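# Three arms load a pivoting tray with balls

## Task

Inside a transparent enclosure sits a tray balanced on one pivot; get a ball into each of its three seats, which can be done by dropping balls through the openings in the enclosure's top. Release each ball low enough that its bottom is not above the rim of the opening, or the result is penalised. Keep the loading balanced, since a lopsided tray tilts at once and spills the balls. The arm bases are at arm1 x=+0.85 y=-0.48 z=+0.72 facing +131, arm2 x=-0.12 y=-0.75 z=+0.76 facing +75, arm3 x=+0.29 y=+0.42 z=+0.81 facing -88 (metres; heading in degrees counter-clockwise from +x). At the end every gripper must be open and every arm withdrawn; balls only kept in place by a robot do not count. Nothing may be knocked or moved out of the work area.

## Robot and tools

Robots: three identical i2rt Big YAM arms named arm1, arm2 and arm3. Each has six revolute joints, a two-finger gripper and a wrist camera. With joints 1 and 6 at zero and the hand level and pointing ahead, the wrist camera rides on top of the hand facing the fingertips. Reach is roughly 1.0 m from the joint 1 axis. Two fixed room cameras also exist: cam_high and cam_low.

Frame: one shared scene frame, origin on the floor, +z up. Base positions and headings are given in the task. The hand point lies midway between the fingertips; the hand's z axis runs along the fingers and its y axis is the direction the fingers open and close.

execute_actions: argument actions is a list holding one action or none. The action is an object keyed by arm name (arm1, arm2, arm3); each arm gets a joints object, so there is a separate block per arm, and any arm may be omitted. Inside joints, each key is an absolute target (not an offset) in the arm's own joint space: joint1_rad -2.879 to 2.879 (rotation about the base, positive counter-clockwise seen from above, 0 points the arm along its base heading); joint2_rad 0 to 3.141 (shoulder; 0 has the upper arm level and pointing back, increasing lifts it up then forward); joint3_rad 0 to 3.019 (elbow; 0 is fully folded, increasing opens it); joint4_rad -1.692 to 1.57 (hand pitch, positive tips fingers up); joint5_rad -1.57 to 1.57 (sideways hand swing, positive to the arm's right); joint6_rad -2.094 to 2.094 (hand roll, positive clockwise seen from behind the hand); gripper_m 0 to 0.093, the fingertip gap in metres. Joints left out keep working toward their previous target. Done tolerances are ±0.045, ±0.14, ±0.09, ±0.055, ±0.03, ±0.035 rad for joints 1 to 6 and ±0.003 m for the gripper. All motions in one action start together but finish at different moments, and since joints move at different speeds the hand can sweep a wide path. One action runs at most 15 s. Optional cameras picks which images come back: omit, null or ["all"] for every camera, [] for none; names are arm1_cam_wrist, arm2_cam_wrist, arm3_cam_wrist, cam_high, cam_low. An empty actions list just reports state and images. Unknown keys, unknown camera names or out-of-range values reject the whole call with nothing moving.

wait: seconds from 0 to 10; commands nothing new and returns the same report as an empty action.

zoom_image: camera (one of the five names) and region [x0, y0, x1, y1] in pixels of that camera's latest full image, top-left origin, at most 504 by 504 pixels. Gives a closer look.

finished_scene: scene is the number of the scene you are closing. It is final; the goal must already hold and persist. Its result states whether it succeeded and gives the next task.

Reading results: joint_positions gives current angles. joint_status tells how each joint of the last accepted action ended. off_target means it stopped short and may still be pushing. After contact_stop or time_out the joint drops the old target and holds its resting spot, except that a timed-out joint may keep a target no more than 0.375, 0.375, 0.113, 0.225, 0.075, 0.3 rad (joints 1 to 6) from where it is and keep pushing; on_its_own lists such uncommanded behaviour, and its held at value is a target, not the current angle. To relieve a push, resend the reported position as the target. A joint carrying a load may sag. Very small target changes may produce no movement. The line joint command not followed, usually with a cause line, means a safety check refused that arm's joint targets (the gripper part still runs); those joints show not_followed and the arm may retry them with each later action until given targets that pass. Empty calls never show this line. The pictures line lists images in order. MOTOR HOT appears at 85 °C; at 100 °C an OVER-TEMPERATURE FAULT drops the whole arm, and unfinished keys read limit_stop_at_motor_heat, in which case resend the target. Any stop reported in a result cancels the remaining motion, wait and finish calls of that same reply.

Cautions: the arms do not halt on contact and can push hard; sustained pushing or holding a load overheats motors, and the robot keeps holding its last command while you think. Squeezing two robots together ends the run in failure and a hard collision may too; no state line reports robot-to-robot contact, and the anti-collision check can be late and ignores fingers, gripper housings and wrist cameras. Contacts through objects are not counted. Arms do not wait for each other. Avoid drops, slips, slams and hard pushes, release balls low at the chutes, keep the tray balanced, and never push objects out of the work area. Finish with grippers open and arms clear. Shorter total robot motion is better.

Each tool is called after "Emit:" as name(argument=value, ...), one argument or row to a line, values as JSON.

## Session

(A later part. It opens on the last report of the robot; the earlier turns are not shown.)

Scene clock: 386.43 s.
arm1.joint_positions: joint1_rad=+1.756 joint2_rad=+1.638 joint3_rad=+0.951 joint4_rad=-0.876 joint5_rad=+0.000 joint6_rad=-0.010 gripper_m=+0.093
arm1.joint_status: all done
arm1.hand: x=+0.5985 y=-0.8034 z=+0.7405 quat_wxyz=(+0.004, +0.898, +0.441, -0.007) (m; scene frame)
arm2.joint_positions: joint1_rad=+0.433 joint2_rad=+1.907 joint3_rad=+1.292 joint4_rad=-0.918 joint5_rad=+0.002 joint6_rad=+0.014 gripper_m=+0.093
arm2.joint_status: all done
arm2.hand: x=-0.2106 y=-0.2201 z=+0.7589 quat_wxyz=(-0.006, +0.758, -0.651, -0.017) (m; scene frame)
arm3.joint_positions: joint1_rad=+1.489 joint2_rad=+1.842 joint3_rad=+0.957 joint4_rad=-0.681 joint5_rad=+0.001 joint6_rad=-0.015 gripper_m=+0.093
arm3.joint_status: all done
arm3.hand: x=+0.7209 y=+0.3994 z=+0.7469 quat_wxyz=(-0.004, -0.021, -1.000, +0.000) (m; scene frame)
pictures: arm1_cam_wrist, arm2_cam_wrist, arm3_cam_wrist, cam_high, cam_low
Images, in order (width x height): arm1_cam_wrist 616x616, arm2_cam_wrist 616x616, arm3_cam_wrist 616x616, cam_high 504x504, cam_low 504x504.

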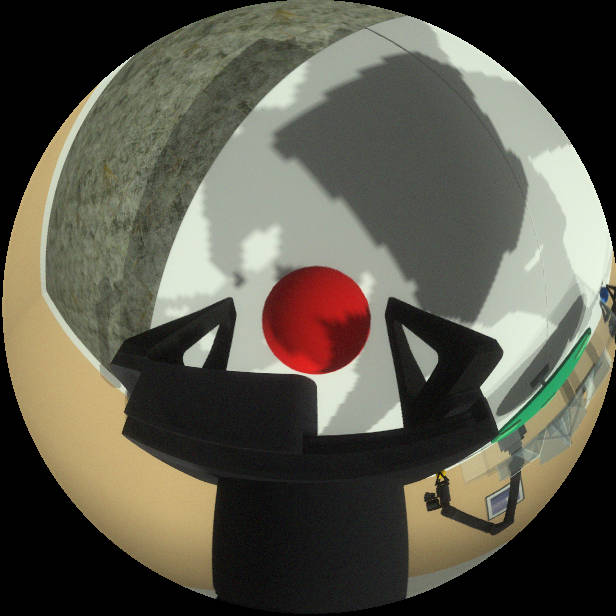

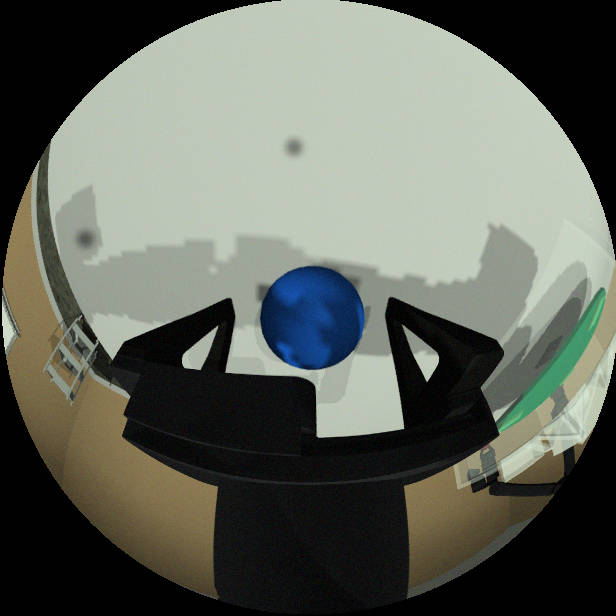

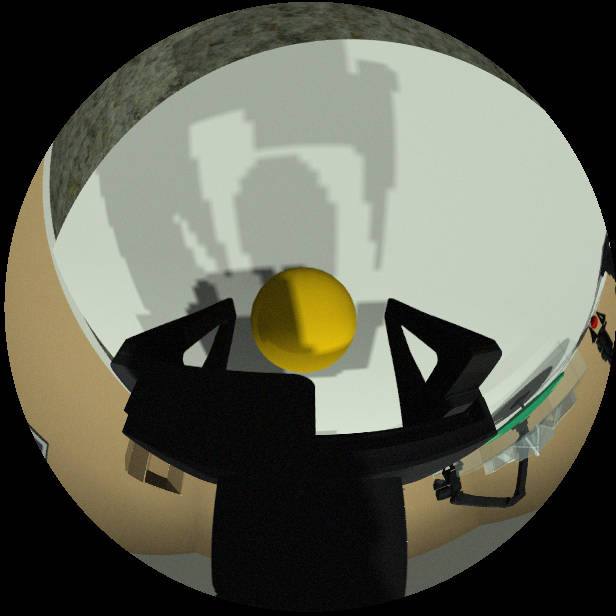

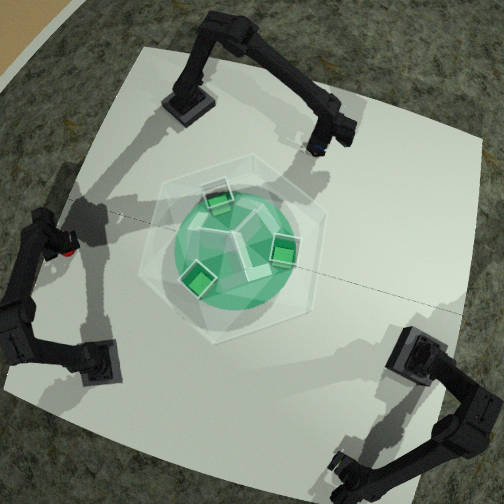

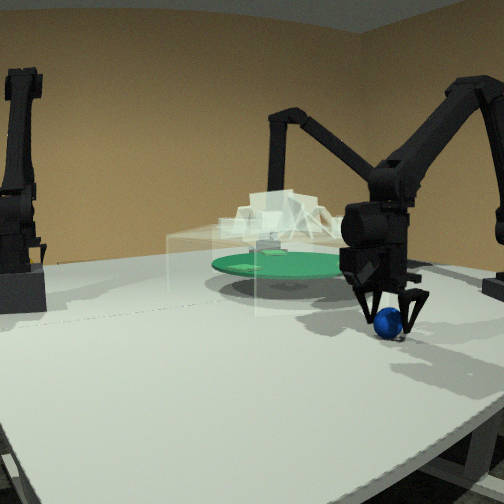

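Emit:
execute_actions(
  actions=[
    {"arm1":{"joints":{"gripper_m":0.045}},"arm2":{"joints":{"gripper_m":0.045}},"arm3":{"joints":{"gripper_m":0.045}}},
  ],
)

Scene clock: 407.90 s.
arm1.joint_positions: joint1_rad=+1.756 joint2_rad=+1.638 joint3_rad=+0.951 joint4_rad=-0.875 joint5_rad=+0.000 joint6_rad=-0.009 gripper_m=+0.056
arm1.joint_status: gripper_m off_target (ended at +0.056, target +0.045)
arm1.hand: x=+0.5980 y=-0.8033 z=+0.7405 quat_wxyz=(+0.004, +0.898, +0.440, -0.007) (m; scene frame)
arm2.joint_positions: joint1_rad=+0.433 joint2_rad=+1.907 joint3_rad=+1.292 joint4_rad=-0.917 joint5_rad=+0.001 joint6_rad=+0.013 gripper_m=+0.055
arm2.joint_status: gripper_m off_target (ended at +0.055, target +0.045)
arm2.hand: x=-0.2107 y=-0.2198 z=+0.7589 quat_wxyz=(-0.006, +0.759, -0.651, -0.017) (m; scene frame)
arm3.joint_positions: joint1_rad=+1.489 joint2_rad=+1.842 joint3_rad=+0.957 joint4_rad=-0.680 joint5_rad=+0.001 joint6_rad=-0.015 gripper_m=+0.055
arm3.joint_status: gripper_m off_target (ended at +0.055, target +0.045)
arm3.hand: x=+0.7212 y=+0.3998 z=+0.7469 quat_wxyz=(-0.005, -0.020, -1.000, -0.001) (m; scene frame)
pictures: arm1_cam_wrist, arm2_cam_wrist, arm3_cam_wrist, cam_high, cam_low
Images, in order (width x height): arm1_cam_wrist 616x616, arm2_cam_wrist 616x616, arm3_cam_wrist 616x616, cam_high 504x504, cam_low 504x504.

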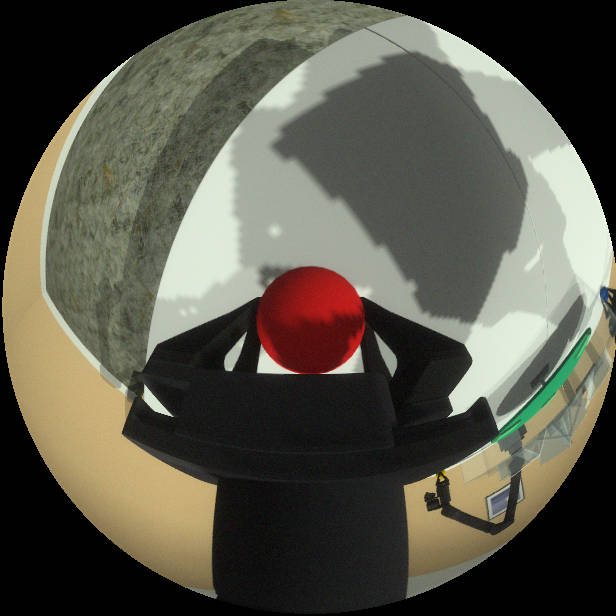

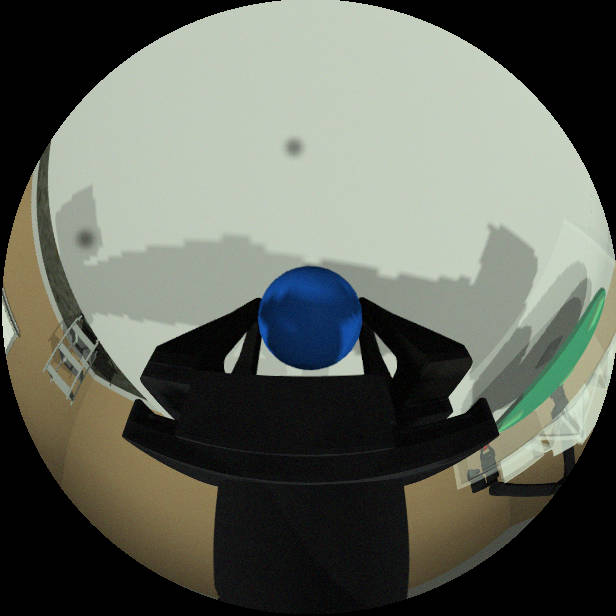

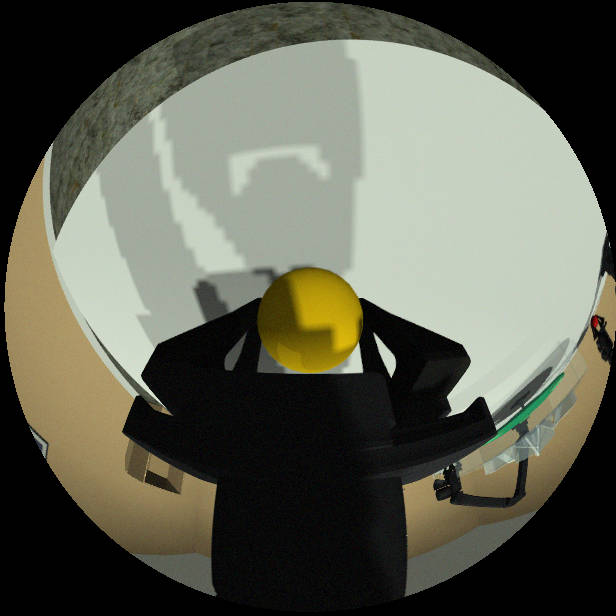

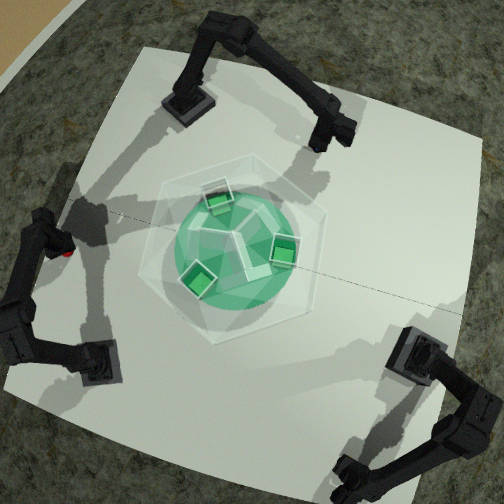

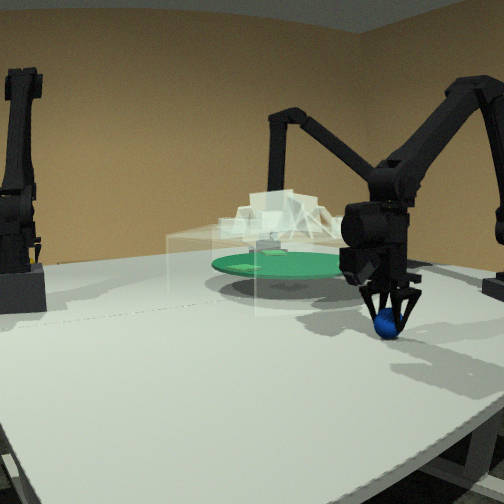

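Emit:
execute_actions(
  actions=[
    {"arm1":{"joints":{"joint1_rad":1.45,"joint2_rad":1.435,"joint3_rad":1.555,"joint4_rad":-1.675,"joint6_rad":-0.25}},"arm2":{"joints":{"joint2_rad":1.555,"joint3_rad":1.63,"joint4_rad":-1.623,"joint6_rad":-0.04}},"arm3":{"joints":{"joint1_rad":0.75,"joint2_rad":1.735,"joint3_rad":1.725,"joint4_rad":-1.535,"joint6_rad":-0.43}}},
  ],
  cameras=["cam_high","cam_low"],
)

Scene clock: 497.83 s.
arm1.joint_positions: joint1_rad=+1.442 joint2_rad=+1.431 joint3_rad=+1.494 joint4_rad=-1.664 joint5_rad=+0.002 joint6_rad=-0.240 gripper_m=+0.056
arm1.joint_status: all done
arm1.hand: x=+0.5138 y=-0.7055 z=+1.0179 quat_wxyz=(-0.001, +0.915, +0.403, +0.012) (m; scene frame)
arm2.joint_positions: joint1_rad=+0.433 joint2_rad=+1.566 joint3_rad=+1.618 joint4_rad=-1.612 joint5_rad=+0.001 joint6_rad=-0.026 gripper_m=+0.055
arm2.joint_status: all done
arm2.hand: x=-0.1971 y=-0.2775 z=+1.0431 quat_wxyz=(+0.003, +0.771, -0.636, -0.006) (m; scene frame)
arm3.joint_positions: joint1_rad=+0.738 joint2_rad=+1.735 joint3_rad=+1.673 joint4_rad=-1.526 joint5_rad=+0.003 joint6_rad=-0.414 gripper_m=+0.055
arm3.joint_status: all done
arm3.hand: x=+0.6533 y=+0.0420 z=+1.0339 quat_wxyz=(+0.006, -0.195, -0.981, -0.005) (m; scene frame)
pictures: cam_high, cam_low
Images, in order (width x height): cam_high 504x504, cam_low 504x504.

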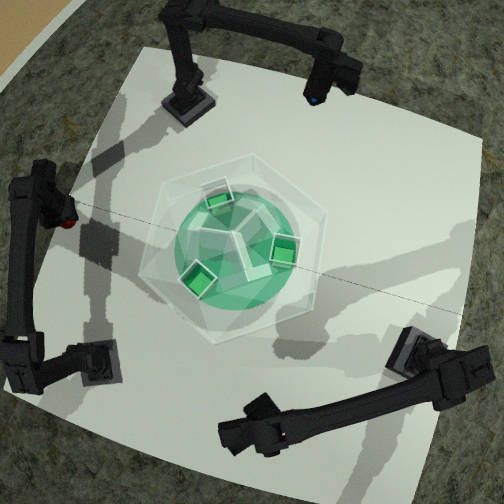

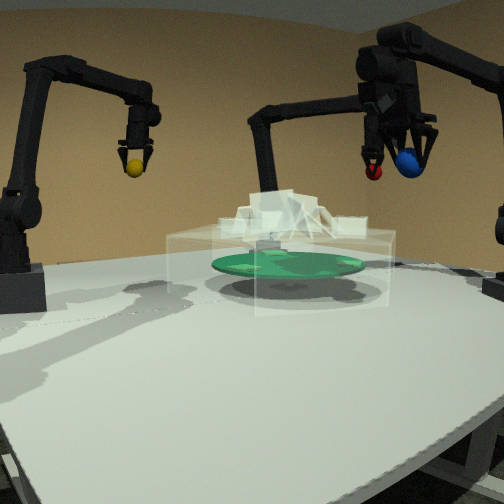

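Emit:
execute_actions(
  actions=[
    {"arm1":{"joints":{"joint1_rad":0.438,"joint3_rad":1.52,"joint4_rad":-1.615}},"arm2":{"joints":{"joint1_rad":-0.46,"joint3_rad":1.64,"joint4_rad":-1.65}},"arm3":{"joints":{"joint1_rad":-0.106,"joint3_rad":1.70,"joint4_rad":-1.48}}},
  ],
)

Scene clock: 521.73 s.
arm1.joint_positions: joint1_rad=+0.435 joint2_rad=+1.443 joint3_rad=+1.494 joint4_rad=-1.621 joint5_rad=+0.002 joint6_rad=-0.241 gripper_m=+0.056
arm1.joint_status: all done
arm1.hand: x=+0.4694 y=-0.3058 z=+1.0104 quat_wxyz=(+0.003, +0.996, -0.089, -0.002) (m; scene frame)
arm2.joint_positions: joint1_rad=-0.468 joint2_rad=+1.566 joint3_rad=+1.618 joint4_rad=-1.639 joint5_rad=+0.002 joint6_rad=-0.028 gripper_m=+0.055
arm2.joint_status: all done
arm2.hand: x=+0.1926 y=-0.3984 z=+1.0390 quat_wxyz=(+0.014, +0.419, -0.908, +0.005) (m; scene frame)
arm3.joint_positions: joint1_rad=-0.116 joint2_rad=+1.740 joint3_rad=+1.673 joint4_rad=-1.481 joint5_rad=+0.003 joint6_rad=-0.416 gripper_m=+0.055
arm3.joint_status: all done
arm3.hand: x=+0.2395 y=-0.1134 z=+1.0295 quat_wxyz=(-0.006, -0.583, -0.812, +0.009) (m; scene frame)
pictures: arm1_cam_wrist, arm2_cam_wrist, arm3_cam_wrist, cam_high, cam_low
Images, in order (width x height): arm1_cam_wrist 616x616, arm2_cam_wrist 616x616, arm3_cam_wrist 616x616, cam_high 504x504, cam_low 504x504.

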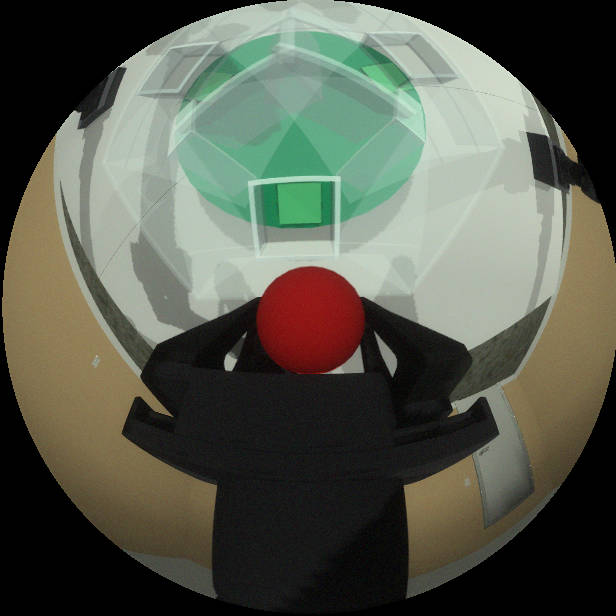

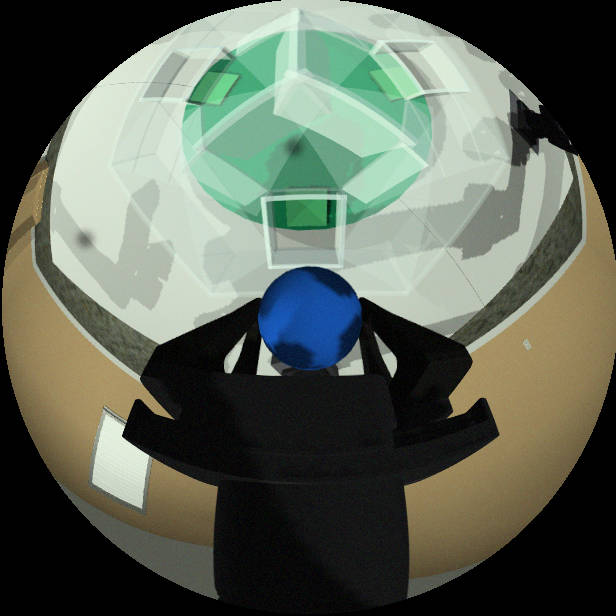

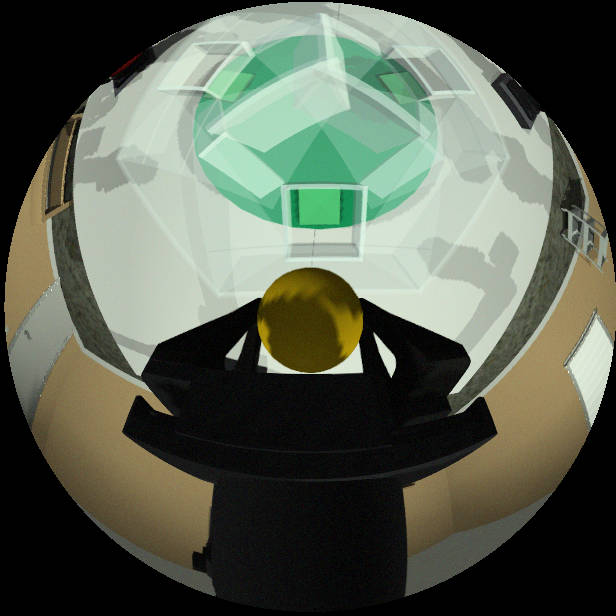

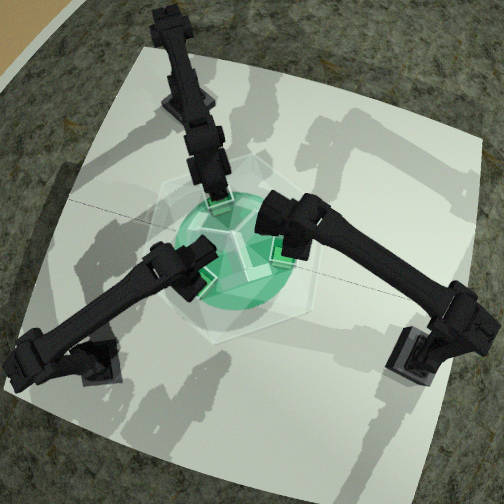

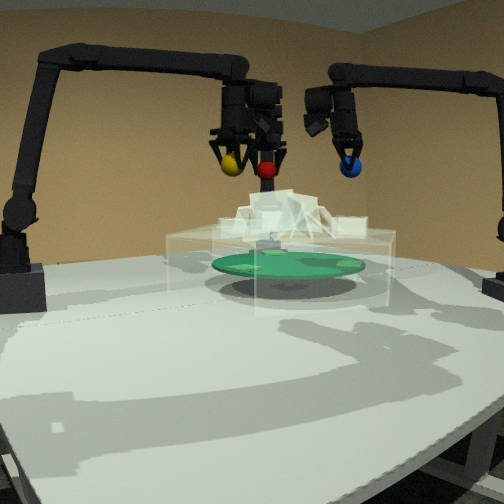

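Emit:
zoom_image(
  camera="arm1_cam_wrist",
  region=[230, 150, 390, 310],
)

Emit:
zoom_image(
  camera="arm2_cam_wrist",
  region=[230, 150, 390, 310],
)

Emit:
zoom_image(
  camera="arm3_cam_wrist",
  region=[230, 150, 390, 310],
)

Emit:
zoom_image(
  camera="cam_low",
  region=[200, 120, 400, 290],
)

Region (230, 150, 390, 310) of arm1_cam_wrist's 616x616 image, scaled by 3.150, with more detail than that image has.

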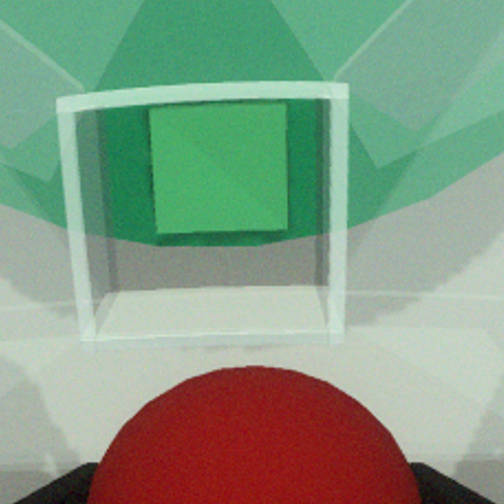

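Region (230, 150, 390, 310) of arm2_cam_wrist's 616x616 image, scaled by 3.150, with more detail than that image has.

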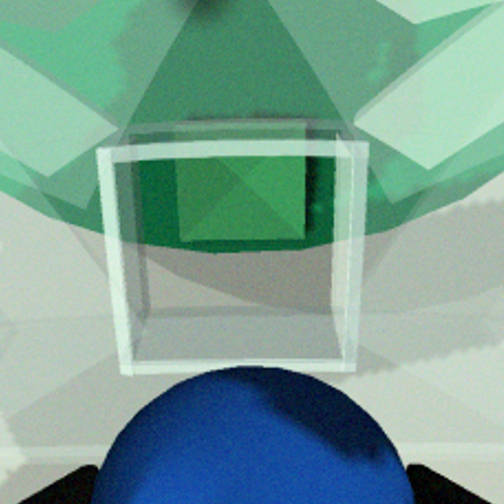

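Region (230, 150, 390, 310) of arm3_cam_wrist's 616x616 image, scaled by 3.150, with more detail than that image has.

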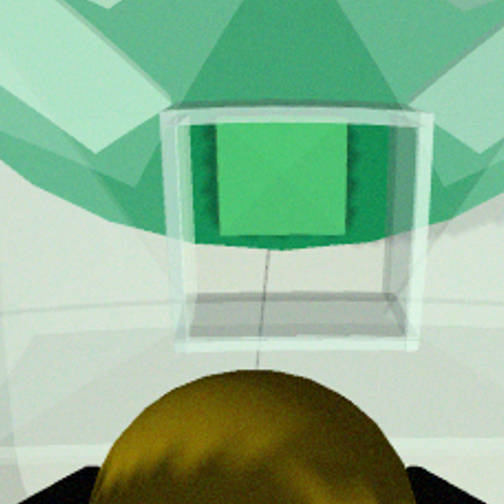

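Region (200, 120, 400, 290) of cam_low's 504x504 image, scaled by 2.520, with more detail than that image has; it fills the top 428 rows of this view, and the rest is white.

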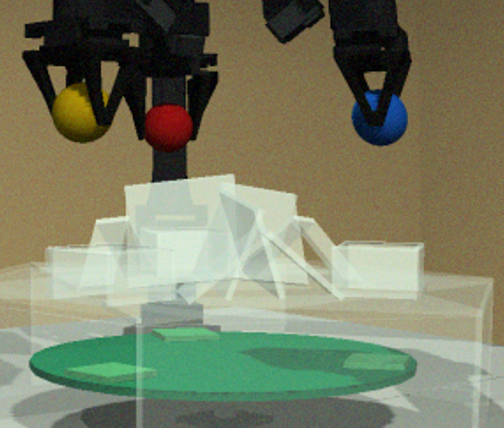

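Emit:
execute_actions(
  actions=[
    {"arm1":{"joints":{"joint1_rad":0.49,"joint2_rad":1.515,"joint3_rad":1.375,"joint4_rad":-1.426}},"arm2":{"joints":{"joint1_rad":-0.445,"joint2_rad":1.566,"joint3_rad":1.408,"joint4_rad":-1.402}},"arm3":{"joints":{"joint1_rad":-0.143,"joint2_rad":1.85,"joint3_rad":1.605,"joint4_rad":-1.311}}},
  ],
)

Scene clock: 625.37 s.
arm1.joint_positions: joint1_rad=+0.490 joint2_rad=+1.541 joint3_rad=+1.366 joint4_rad=-1.438 joint5_rad=+0.001 joint6_rad=-0.241 gripper_m=+0.056
arm1.joint_status: all done
arm1.hand: x=+0.4399 y=-0.3206 z=+0.9215 quat_wxyz=(+0.009, +0.998, -0.061, +0.018) (m; scene frame)
arm2.joint_positions: joint1_rad=-0.454 joint2_rad=+1.570 joint3_rad=+1.396 joint4_rad=-1.413 joint5_rad=+0.002 joint6_rad=-0.028 gripper_m=+0.055
arm2.joint_status: all done
arm2.hand: x=+0.1843 y=-0.3977 z=+0.9529 quat_wxyz=(+0.014, +0.425, -0.905, +0.005) (m; scene frame)
arm3.joint_positions: joint1_rad=-0.131 joint2_rad=+1.868 joint3_rad=+1.589 joint4_rad=-1.318 joint5_rad=+0.003 joint6_rad=-0.416 gripper_m=+0.055
arm3.joint_status: all done
arm3.hand: x=+0.2297 y=-0.1312 z=+0.9299 quat_wxyz=(+0.007, -0.589, -0.808, -0.013) (m; scene frame)
pictures: arm1_cam_wrist, arm2_cam_wrist, arm3_cam_wrist, cam_high, cam_low
Images, in order (width x height): arm1_cam_wrist 616x616, arm2_cam_wrist 616x616, arm3_cam_wrist 616x616, cam_high 504x504, cam_low 504x504.

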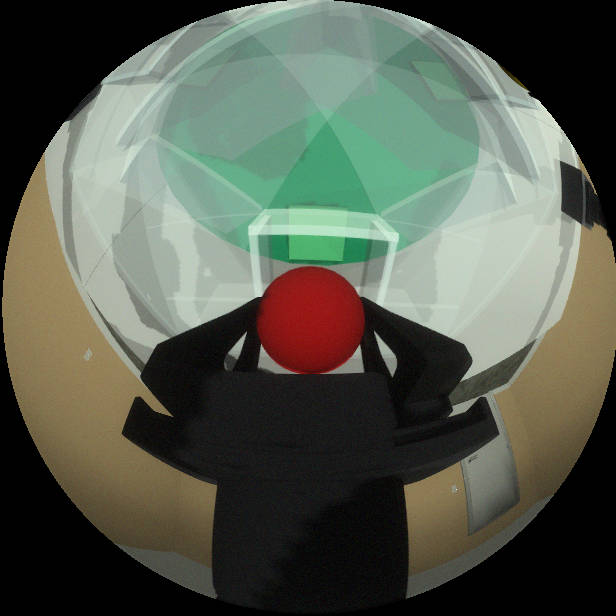

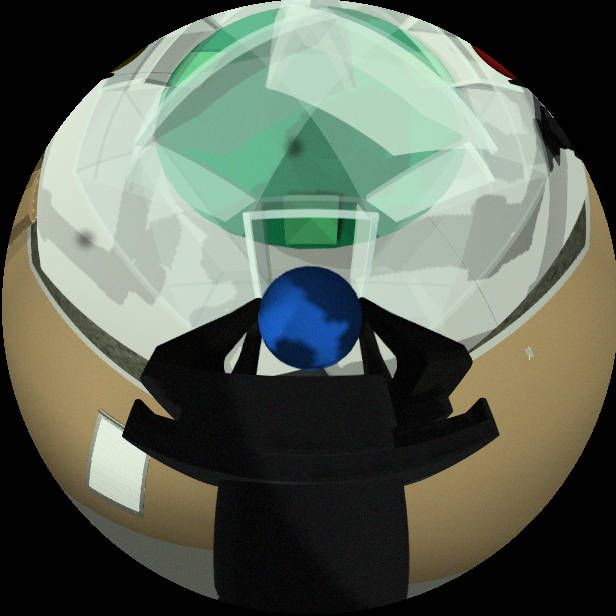

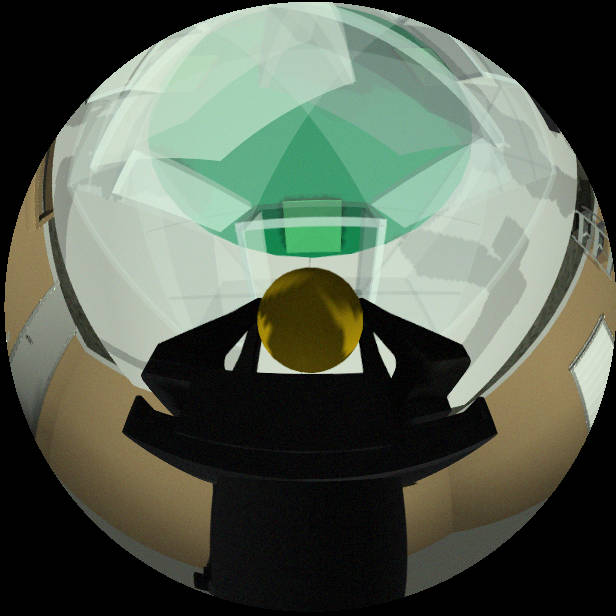

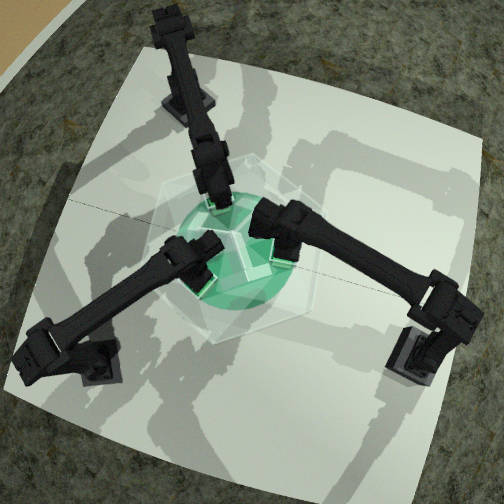

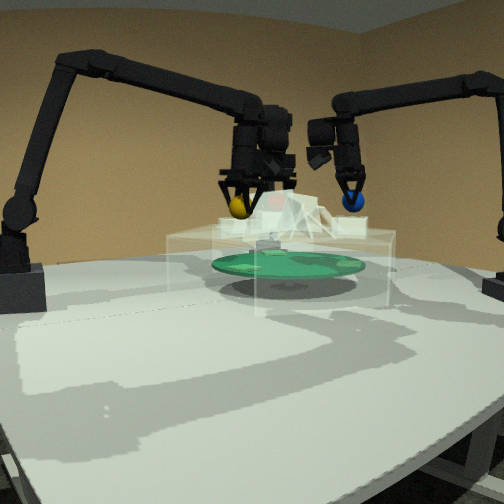

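Emit:
zoom_image(
  camera="arm1_cam_wrist",
  region=[220, 180, 420, 380],
)

Emit:
zoom_image(
  camera="arm2_cam_wrist",
  region=[220, 180, 420, 380],
)

Emit:
zoom_image(
  camera="arm3_cam_wrist",
  region=[220, 180, 420, 380],
)

Emit:
zoom_image(
  camera="cam_low",
  region=[210, 160, 380, 280],
)

Region (220, 180, 420, 380) of arm1_cam_wrist's 616x616 image, scaled by 2.520, with more detail than that image has.

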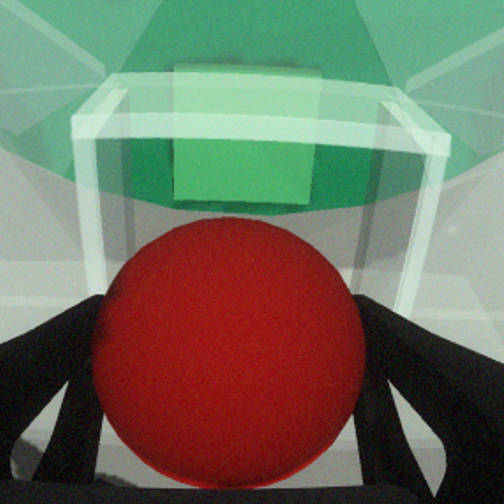

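Region (220, 180, 420, 380) of arm2_cam_wrist's 616x616 image, scaled by 2.520, with more detail than that image has.

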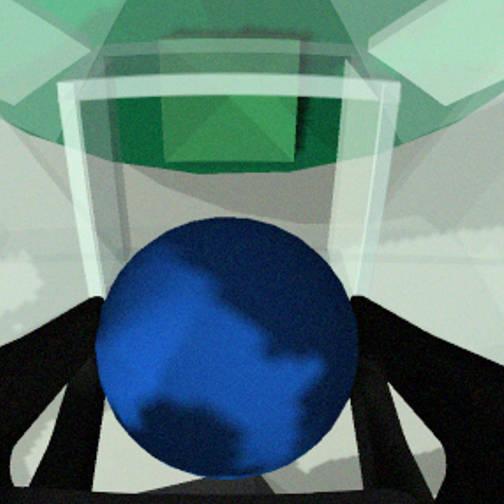

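Region (220, 180, 420, 380) of arm3_cam_wrist's 616x616 image, scaled by 2.520, with more detail than that image has.

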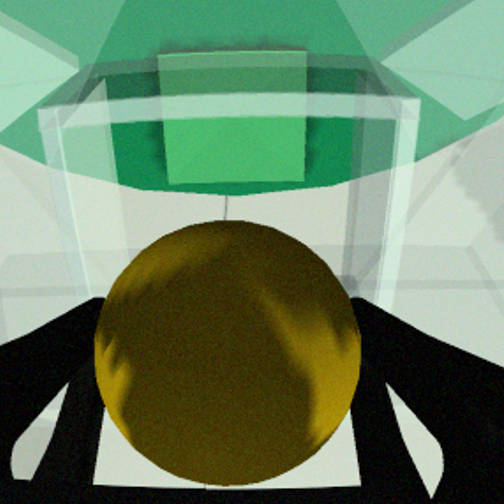

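Region (210, 160, 380, 280) of cam_low's 504x504 image, scaled by 2.965, with more detail than that image has; it fills the top 356 rows of this view, and the rest is white.

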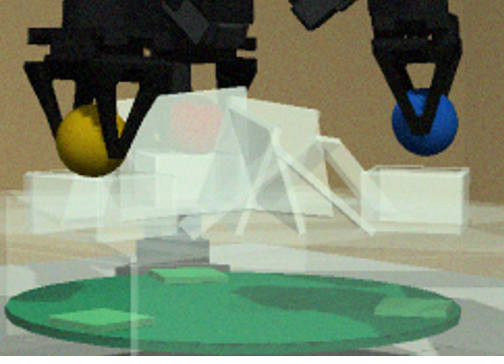

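Emit:
execute_actions(
  actions=[
    {"arm1":{"joints":{"joint1_rad":0.463,"joint2_rad":1.535,"joint3_rad":1.34,"joint4_rad":-1.388}},"arm2":{"joints":{"joint2_rad":1.566,"joint3_rad":1.342,"joint4_rad":-1.308}},"arm3":{"joints":{"joint2_rad":1.862,"joint3_rad":1.566,"joint4_rad":-1.255}}},
  ],
)

Scene clock: 671.17 s.
arm1.joint_positions: joint1_rad=+0.470 joint2_rad=+1.541 joint3_rad=+1.342 joint4_rad=-1.401 joint5_rad=+0.001 joint6_rad=-0.241 gripper_m=+0.056
arm1.joint_status: all done
arm1.hand: x=+0.4419 y=-0.3116 z=+0.9123 quat_wxyz=(+0.007, +0.997, -0.071, +0.012) (m; scene frame)
arm2.joint_positions: joint1_rad=-0.454 joint2_rad=+1.570 joint3_rad=+1.332 joint4_rad=-1.319 joint5_rad=+0.002 joint6_rad=-0.028 gripper_m=+0.055
arm2.joint_status: all done
arm2.hand: x=+0.1857 y=-0.3960 z=+0.9291 quat_wxyz=(+0.000, +0.425, -0.905, -0.001) (m; scene frame)
arm3.joint_positions: joint1_rad=-0.131 joint2_rad=+1.868 joint3_rad=+1.563 joint4_rad=-1.265 joint5_rad=+0.003 joint6_rad=-0.416 gripper_m=+0.055
arm3.joint_status: all done
arm3.hand: x=+0.2293 y=-0.1353 z=+0.9204 quat_wxyz=(+0.000, -0.589, -0.808, -0.001) (m; scene frame)
pictures: arm1_cam_wrist, arm2_cam_wrist, arm3_cam_wrist, cam_high, cam_low
Images, in order (width x height): arm1_cam_wrist 616x616, arm2_cam_wrist 616x616, arm3_cam_wrist 616x616, cam_high 504x504, cam_low 504x504.

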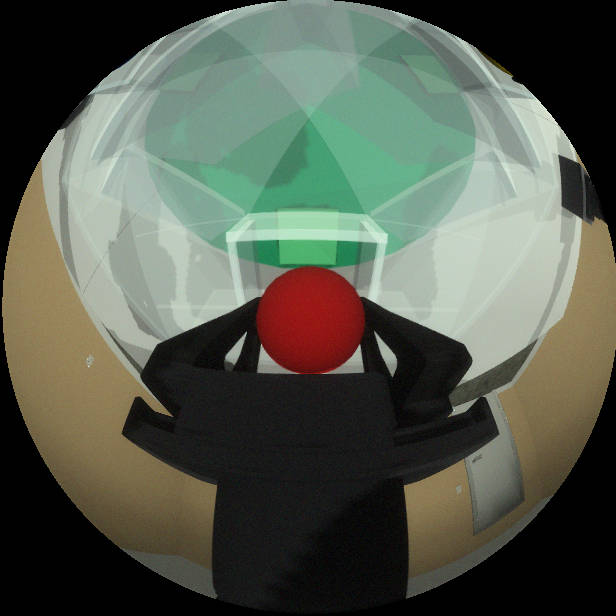

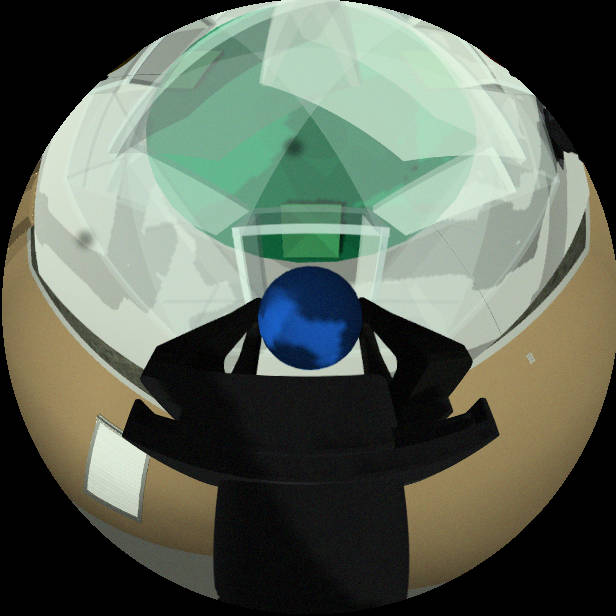

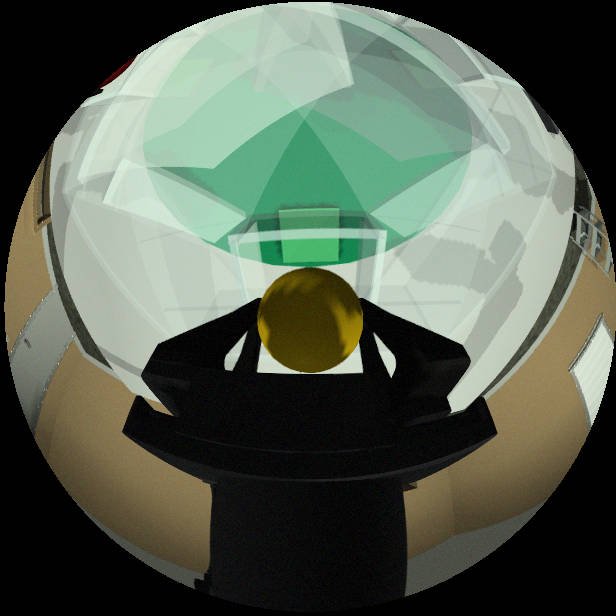

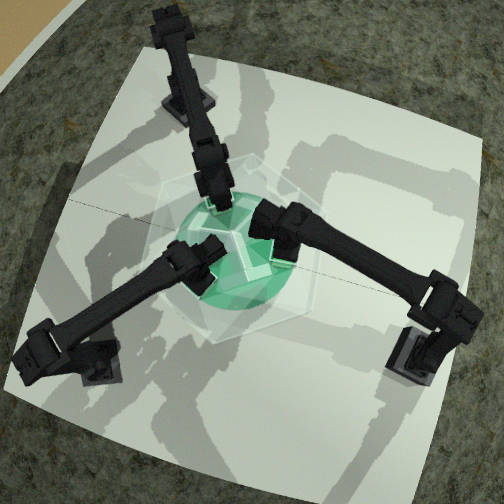

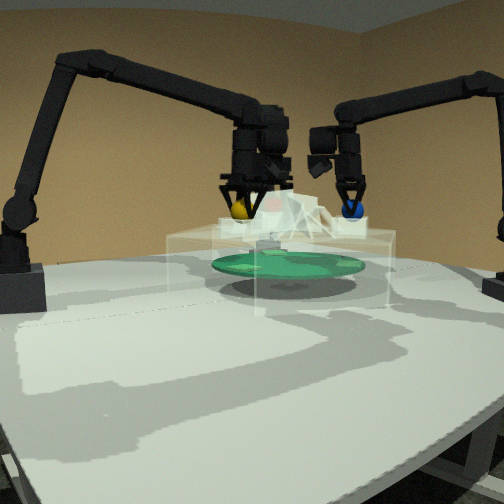

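Emit:
zoom_image(
  camera="arm1_cam_wrist",
  region=[210, 180, 410, 380],
)

Emit:
zoom_image(
  camera="arm2_cam_wrist",
  region=[210, 180, 410, 380],
)

Emit:
zoom_image(
  camera="arm3_cam_wrist",
  region=[210, 180, 410, 380],
)

Emit:
zoom_image(
  camera="cam_low",
  region=[212, 175, 302, 245],
)

Emit:
zoom_image(
  camera="cam_low",
  region=[310, 175, 400, 245],
)

Region (210, 180, 410, 380) of arm1_cam_wrist's 616x616 image, scaled by 2.520, with more detail than that image has.

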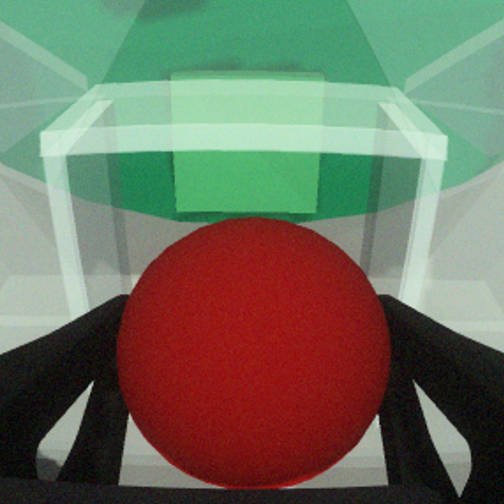

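Region (210, 180, 410, 380) of arm2_cam_wrist's 616x616 image, scaled by 2.520, with more detail than that image has.

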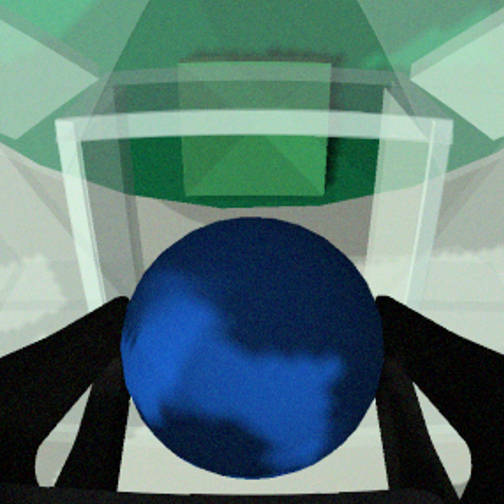

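Region (210, 180, 410, 380) of arm3_cam_wrist's 616x616 image, scaled by 2.520, with more detail than that image has.

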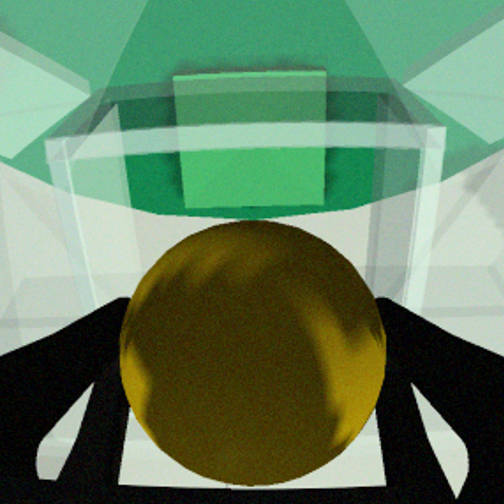

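Region (212, 175, 302, 245) of cam_low's 504x504 image, scaled by 5.600, with more detail than that image has.

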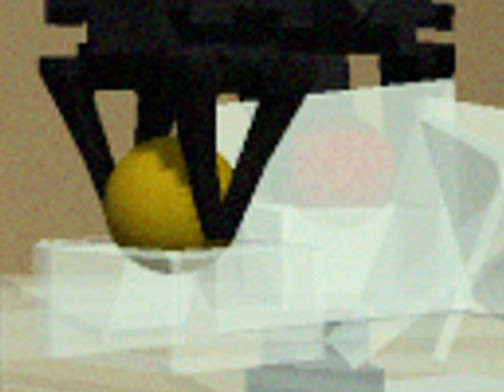

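Region (310, 175, 400, 245) of cam_low's 504x504 image, scaled by 5.600, with more detail than that image has.

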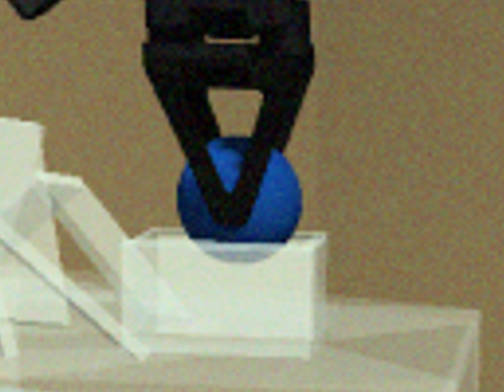

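Emit:
execute_actions(
  actions=[
    {"arm2":{"joints":{"joint4_rad":-1.292}}},
  ],
  cameras=["arm2_cam_wrist","cam_low"],
)

Emit:
zoom_image(
  camera="cam_low",
  region=[210, 170, 380, 280],
)

Scene clock: 710.07 s.
arm1.joint_positions: joint1_rad=+0.470 joint2_rad=+1.541 joint3_rad=+1.342 joint4_rad=-1.401 joint5_rad=+0.001 joint6_rad=-0.241 gripper_m=+0.056
arm1.joint_status: not commanded
arm1.hand: x=+0.4419 y=-0.3116 z=+0.9123 quat_wxyz=(+0.007, +0.997, -0.071, +0.012) (m; scene frame)
arm2.joint_positions: joint1_rad=-0.454 joint2_rad=+1.570 joint3_rad=+1.332 joint4_rad=-1.303 joint5_rad=+0.002 joint6_rad=-0.028 gripper_m=+0.055
arm2.joint_status: all done
arm2.hand: x=+0.1882 y=-0.3931 z=+0.9291 quat_wxyz=(-0.007, +0.425, -0.905, -0.004) (m; scene frame)
arm3.joint_positions: joint1_rad=-0.131 joint2_rad=+1.868 joint3_rad=+1.563 joint4_rad=-1.265 joint5_rad=+0.003 joint6_rad=-0.416 gripper_m=+0.055
arm3.joint_status: not commanded
arm3.hand: x=+0.2293 y=-0.1353 z=+0.9204 quat_wxyz=(+0.000, -0.589, -0.808, -0.001) (m; scene frame)
pictures: arm2_cam_wrist, cam_low
Images, in order (width x height): arm2_cam_wrist 616x616, cam_low 504x504.

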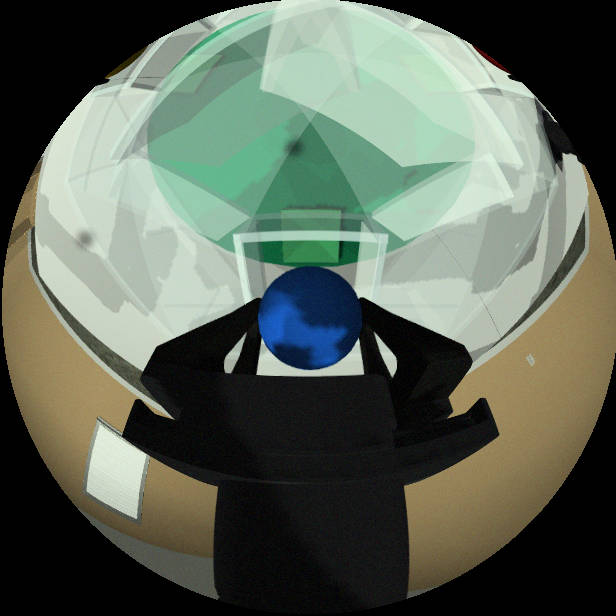

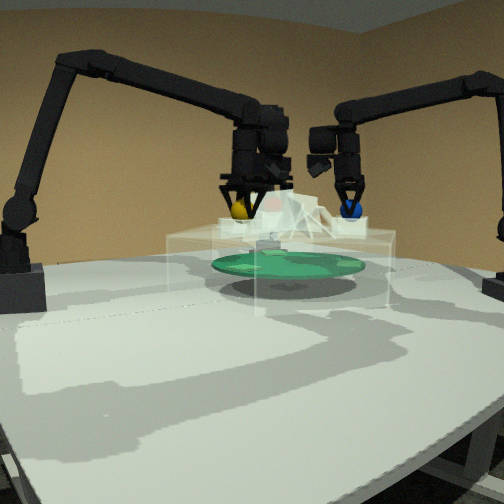

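Region (210, 170, 380, 280) of cam_low's 504x504 image, scaled by 2.965, with more detail than that image has; it fills the top 326 rows of this view, and the rest is white.

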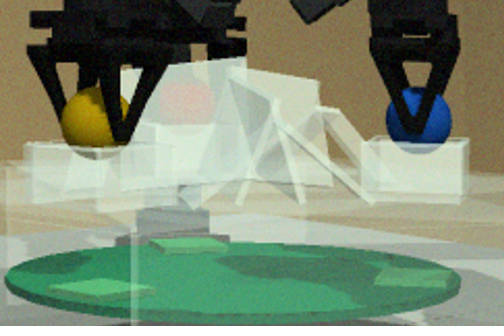

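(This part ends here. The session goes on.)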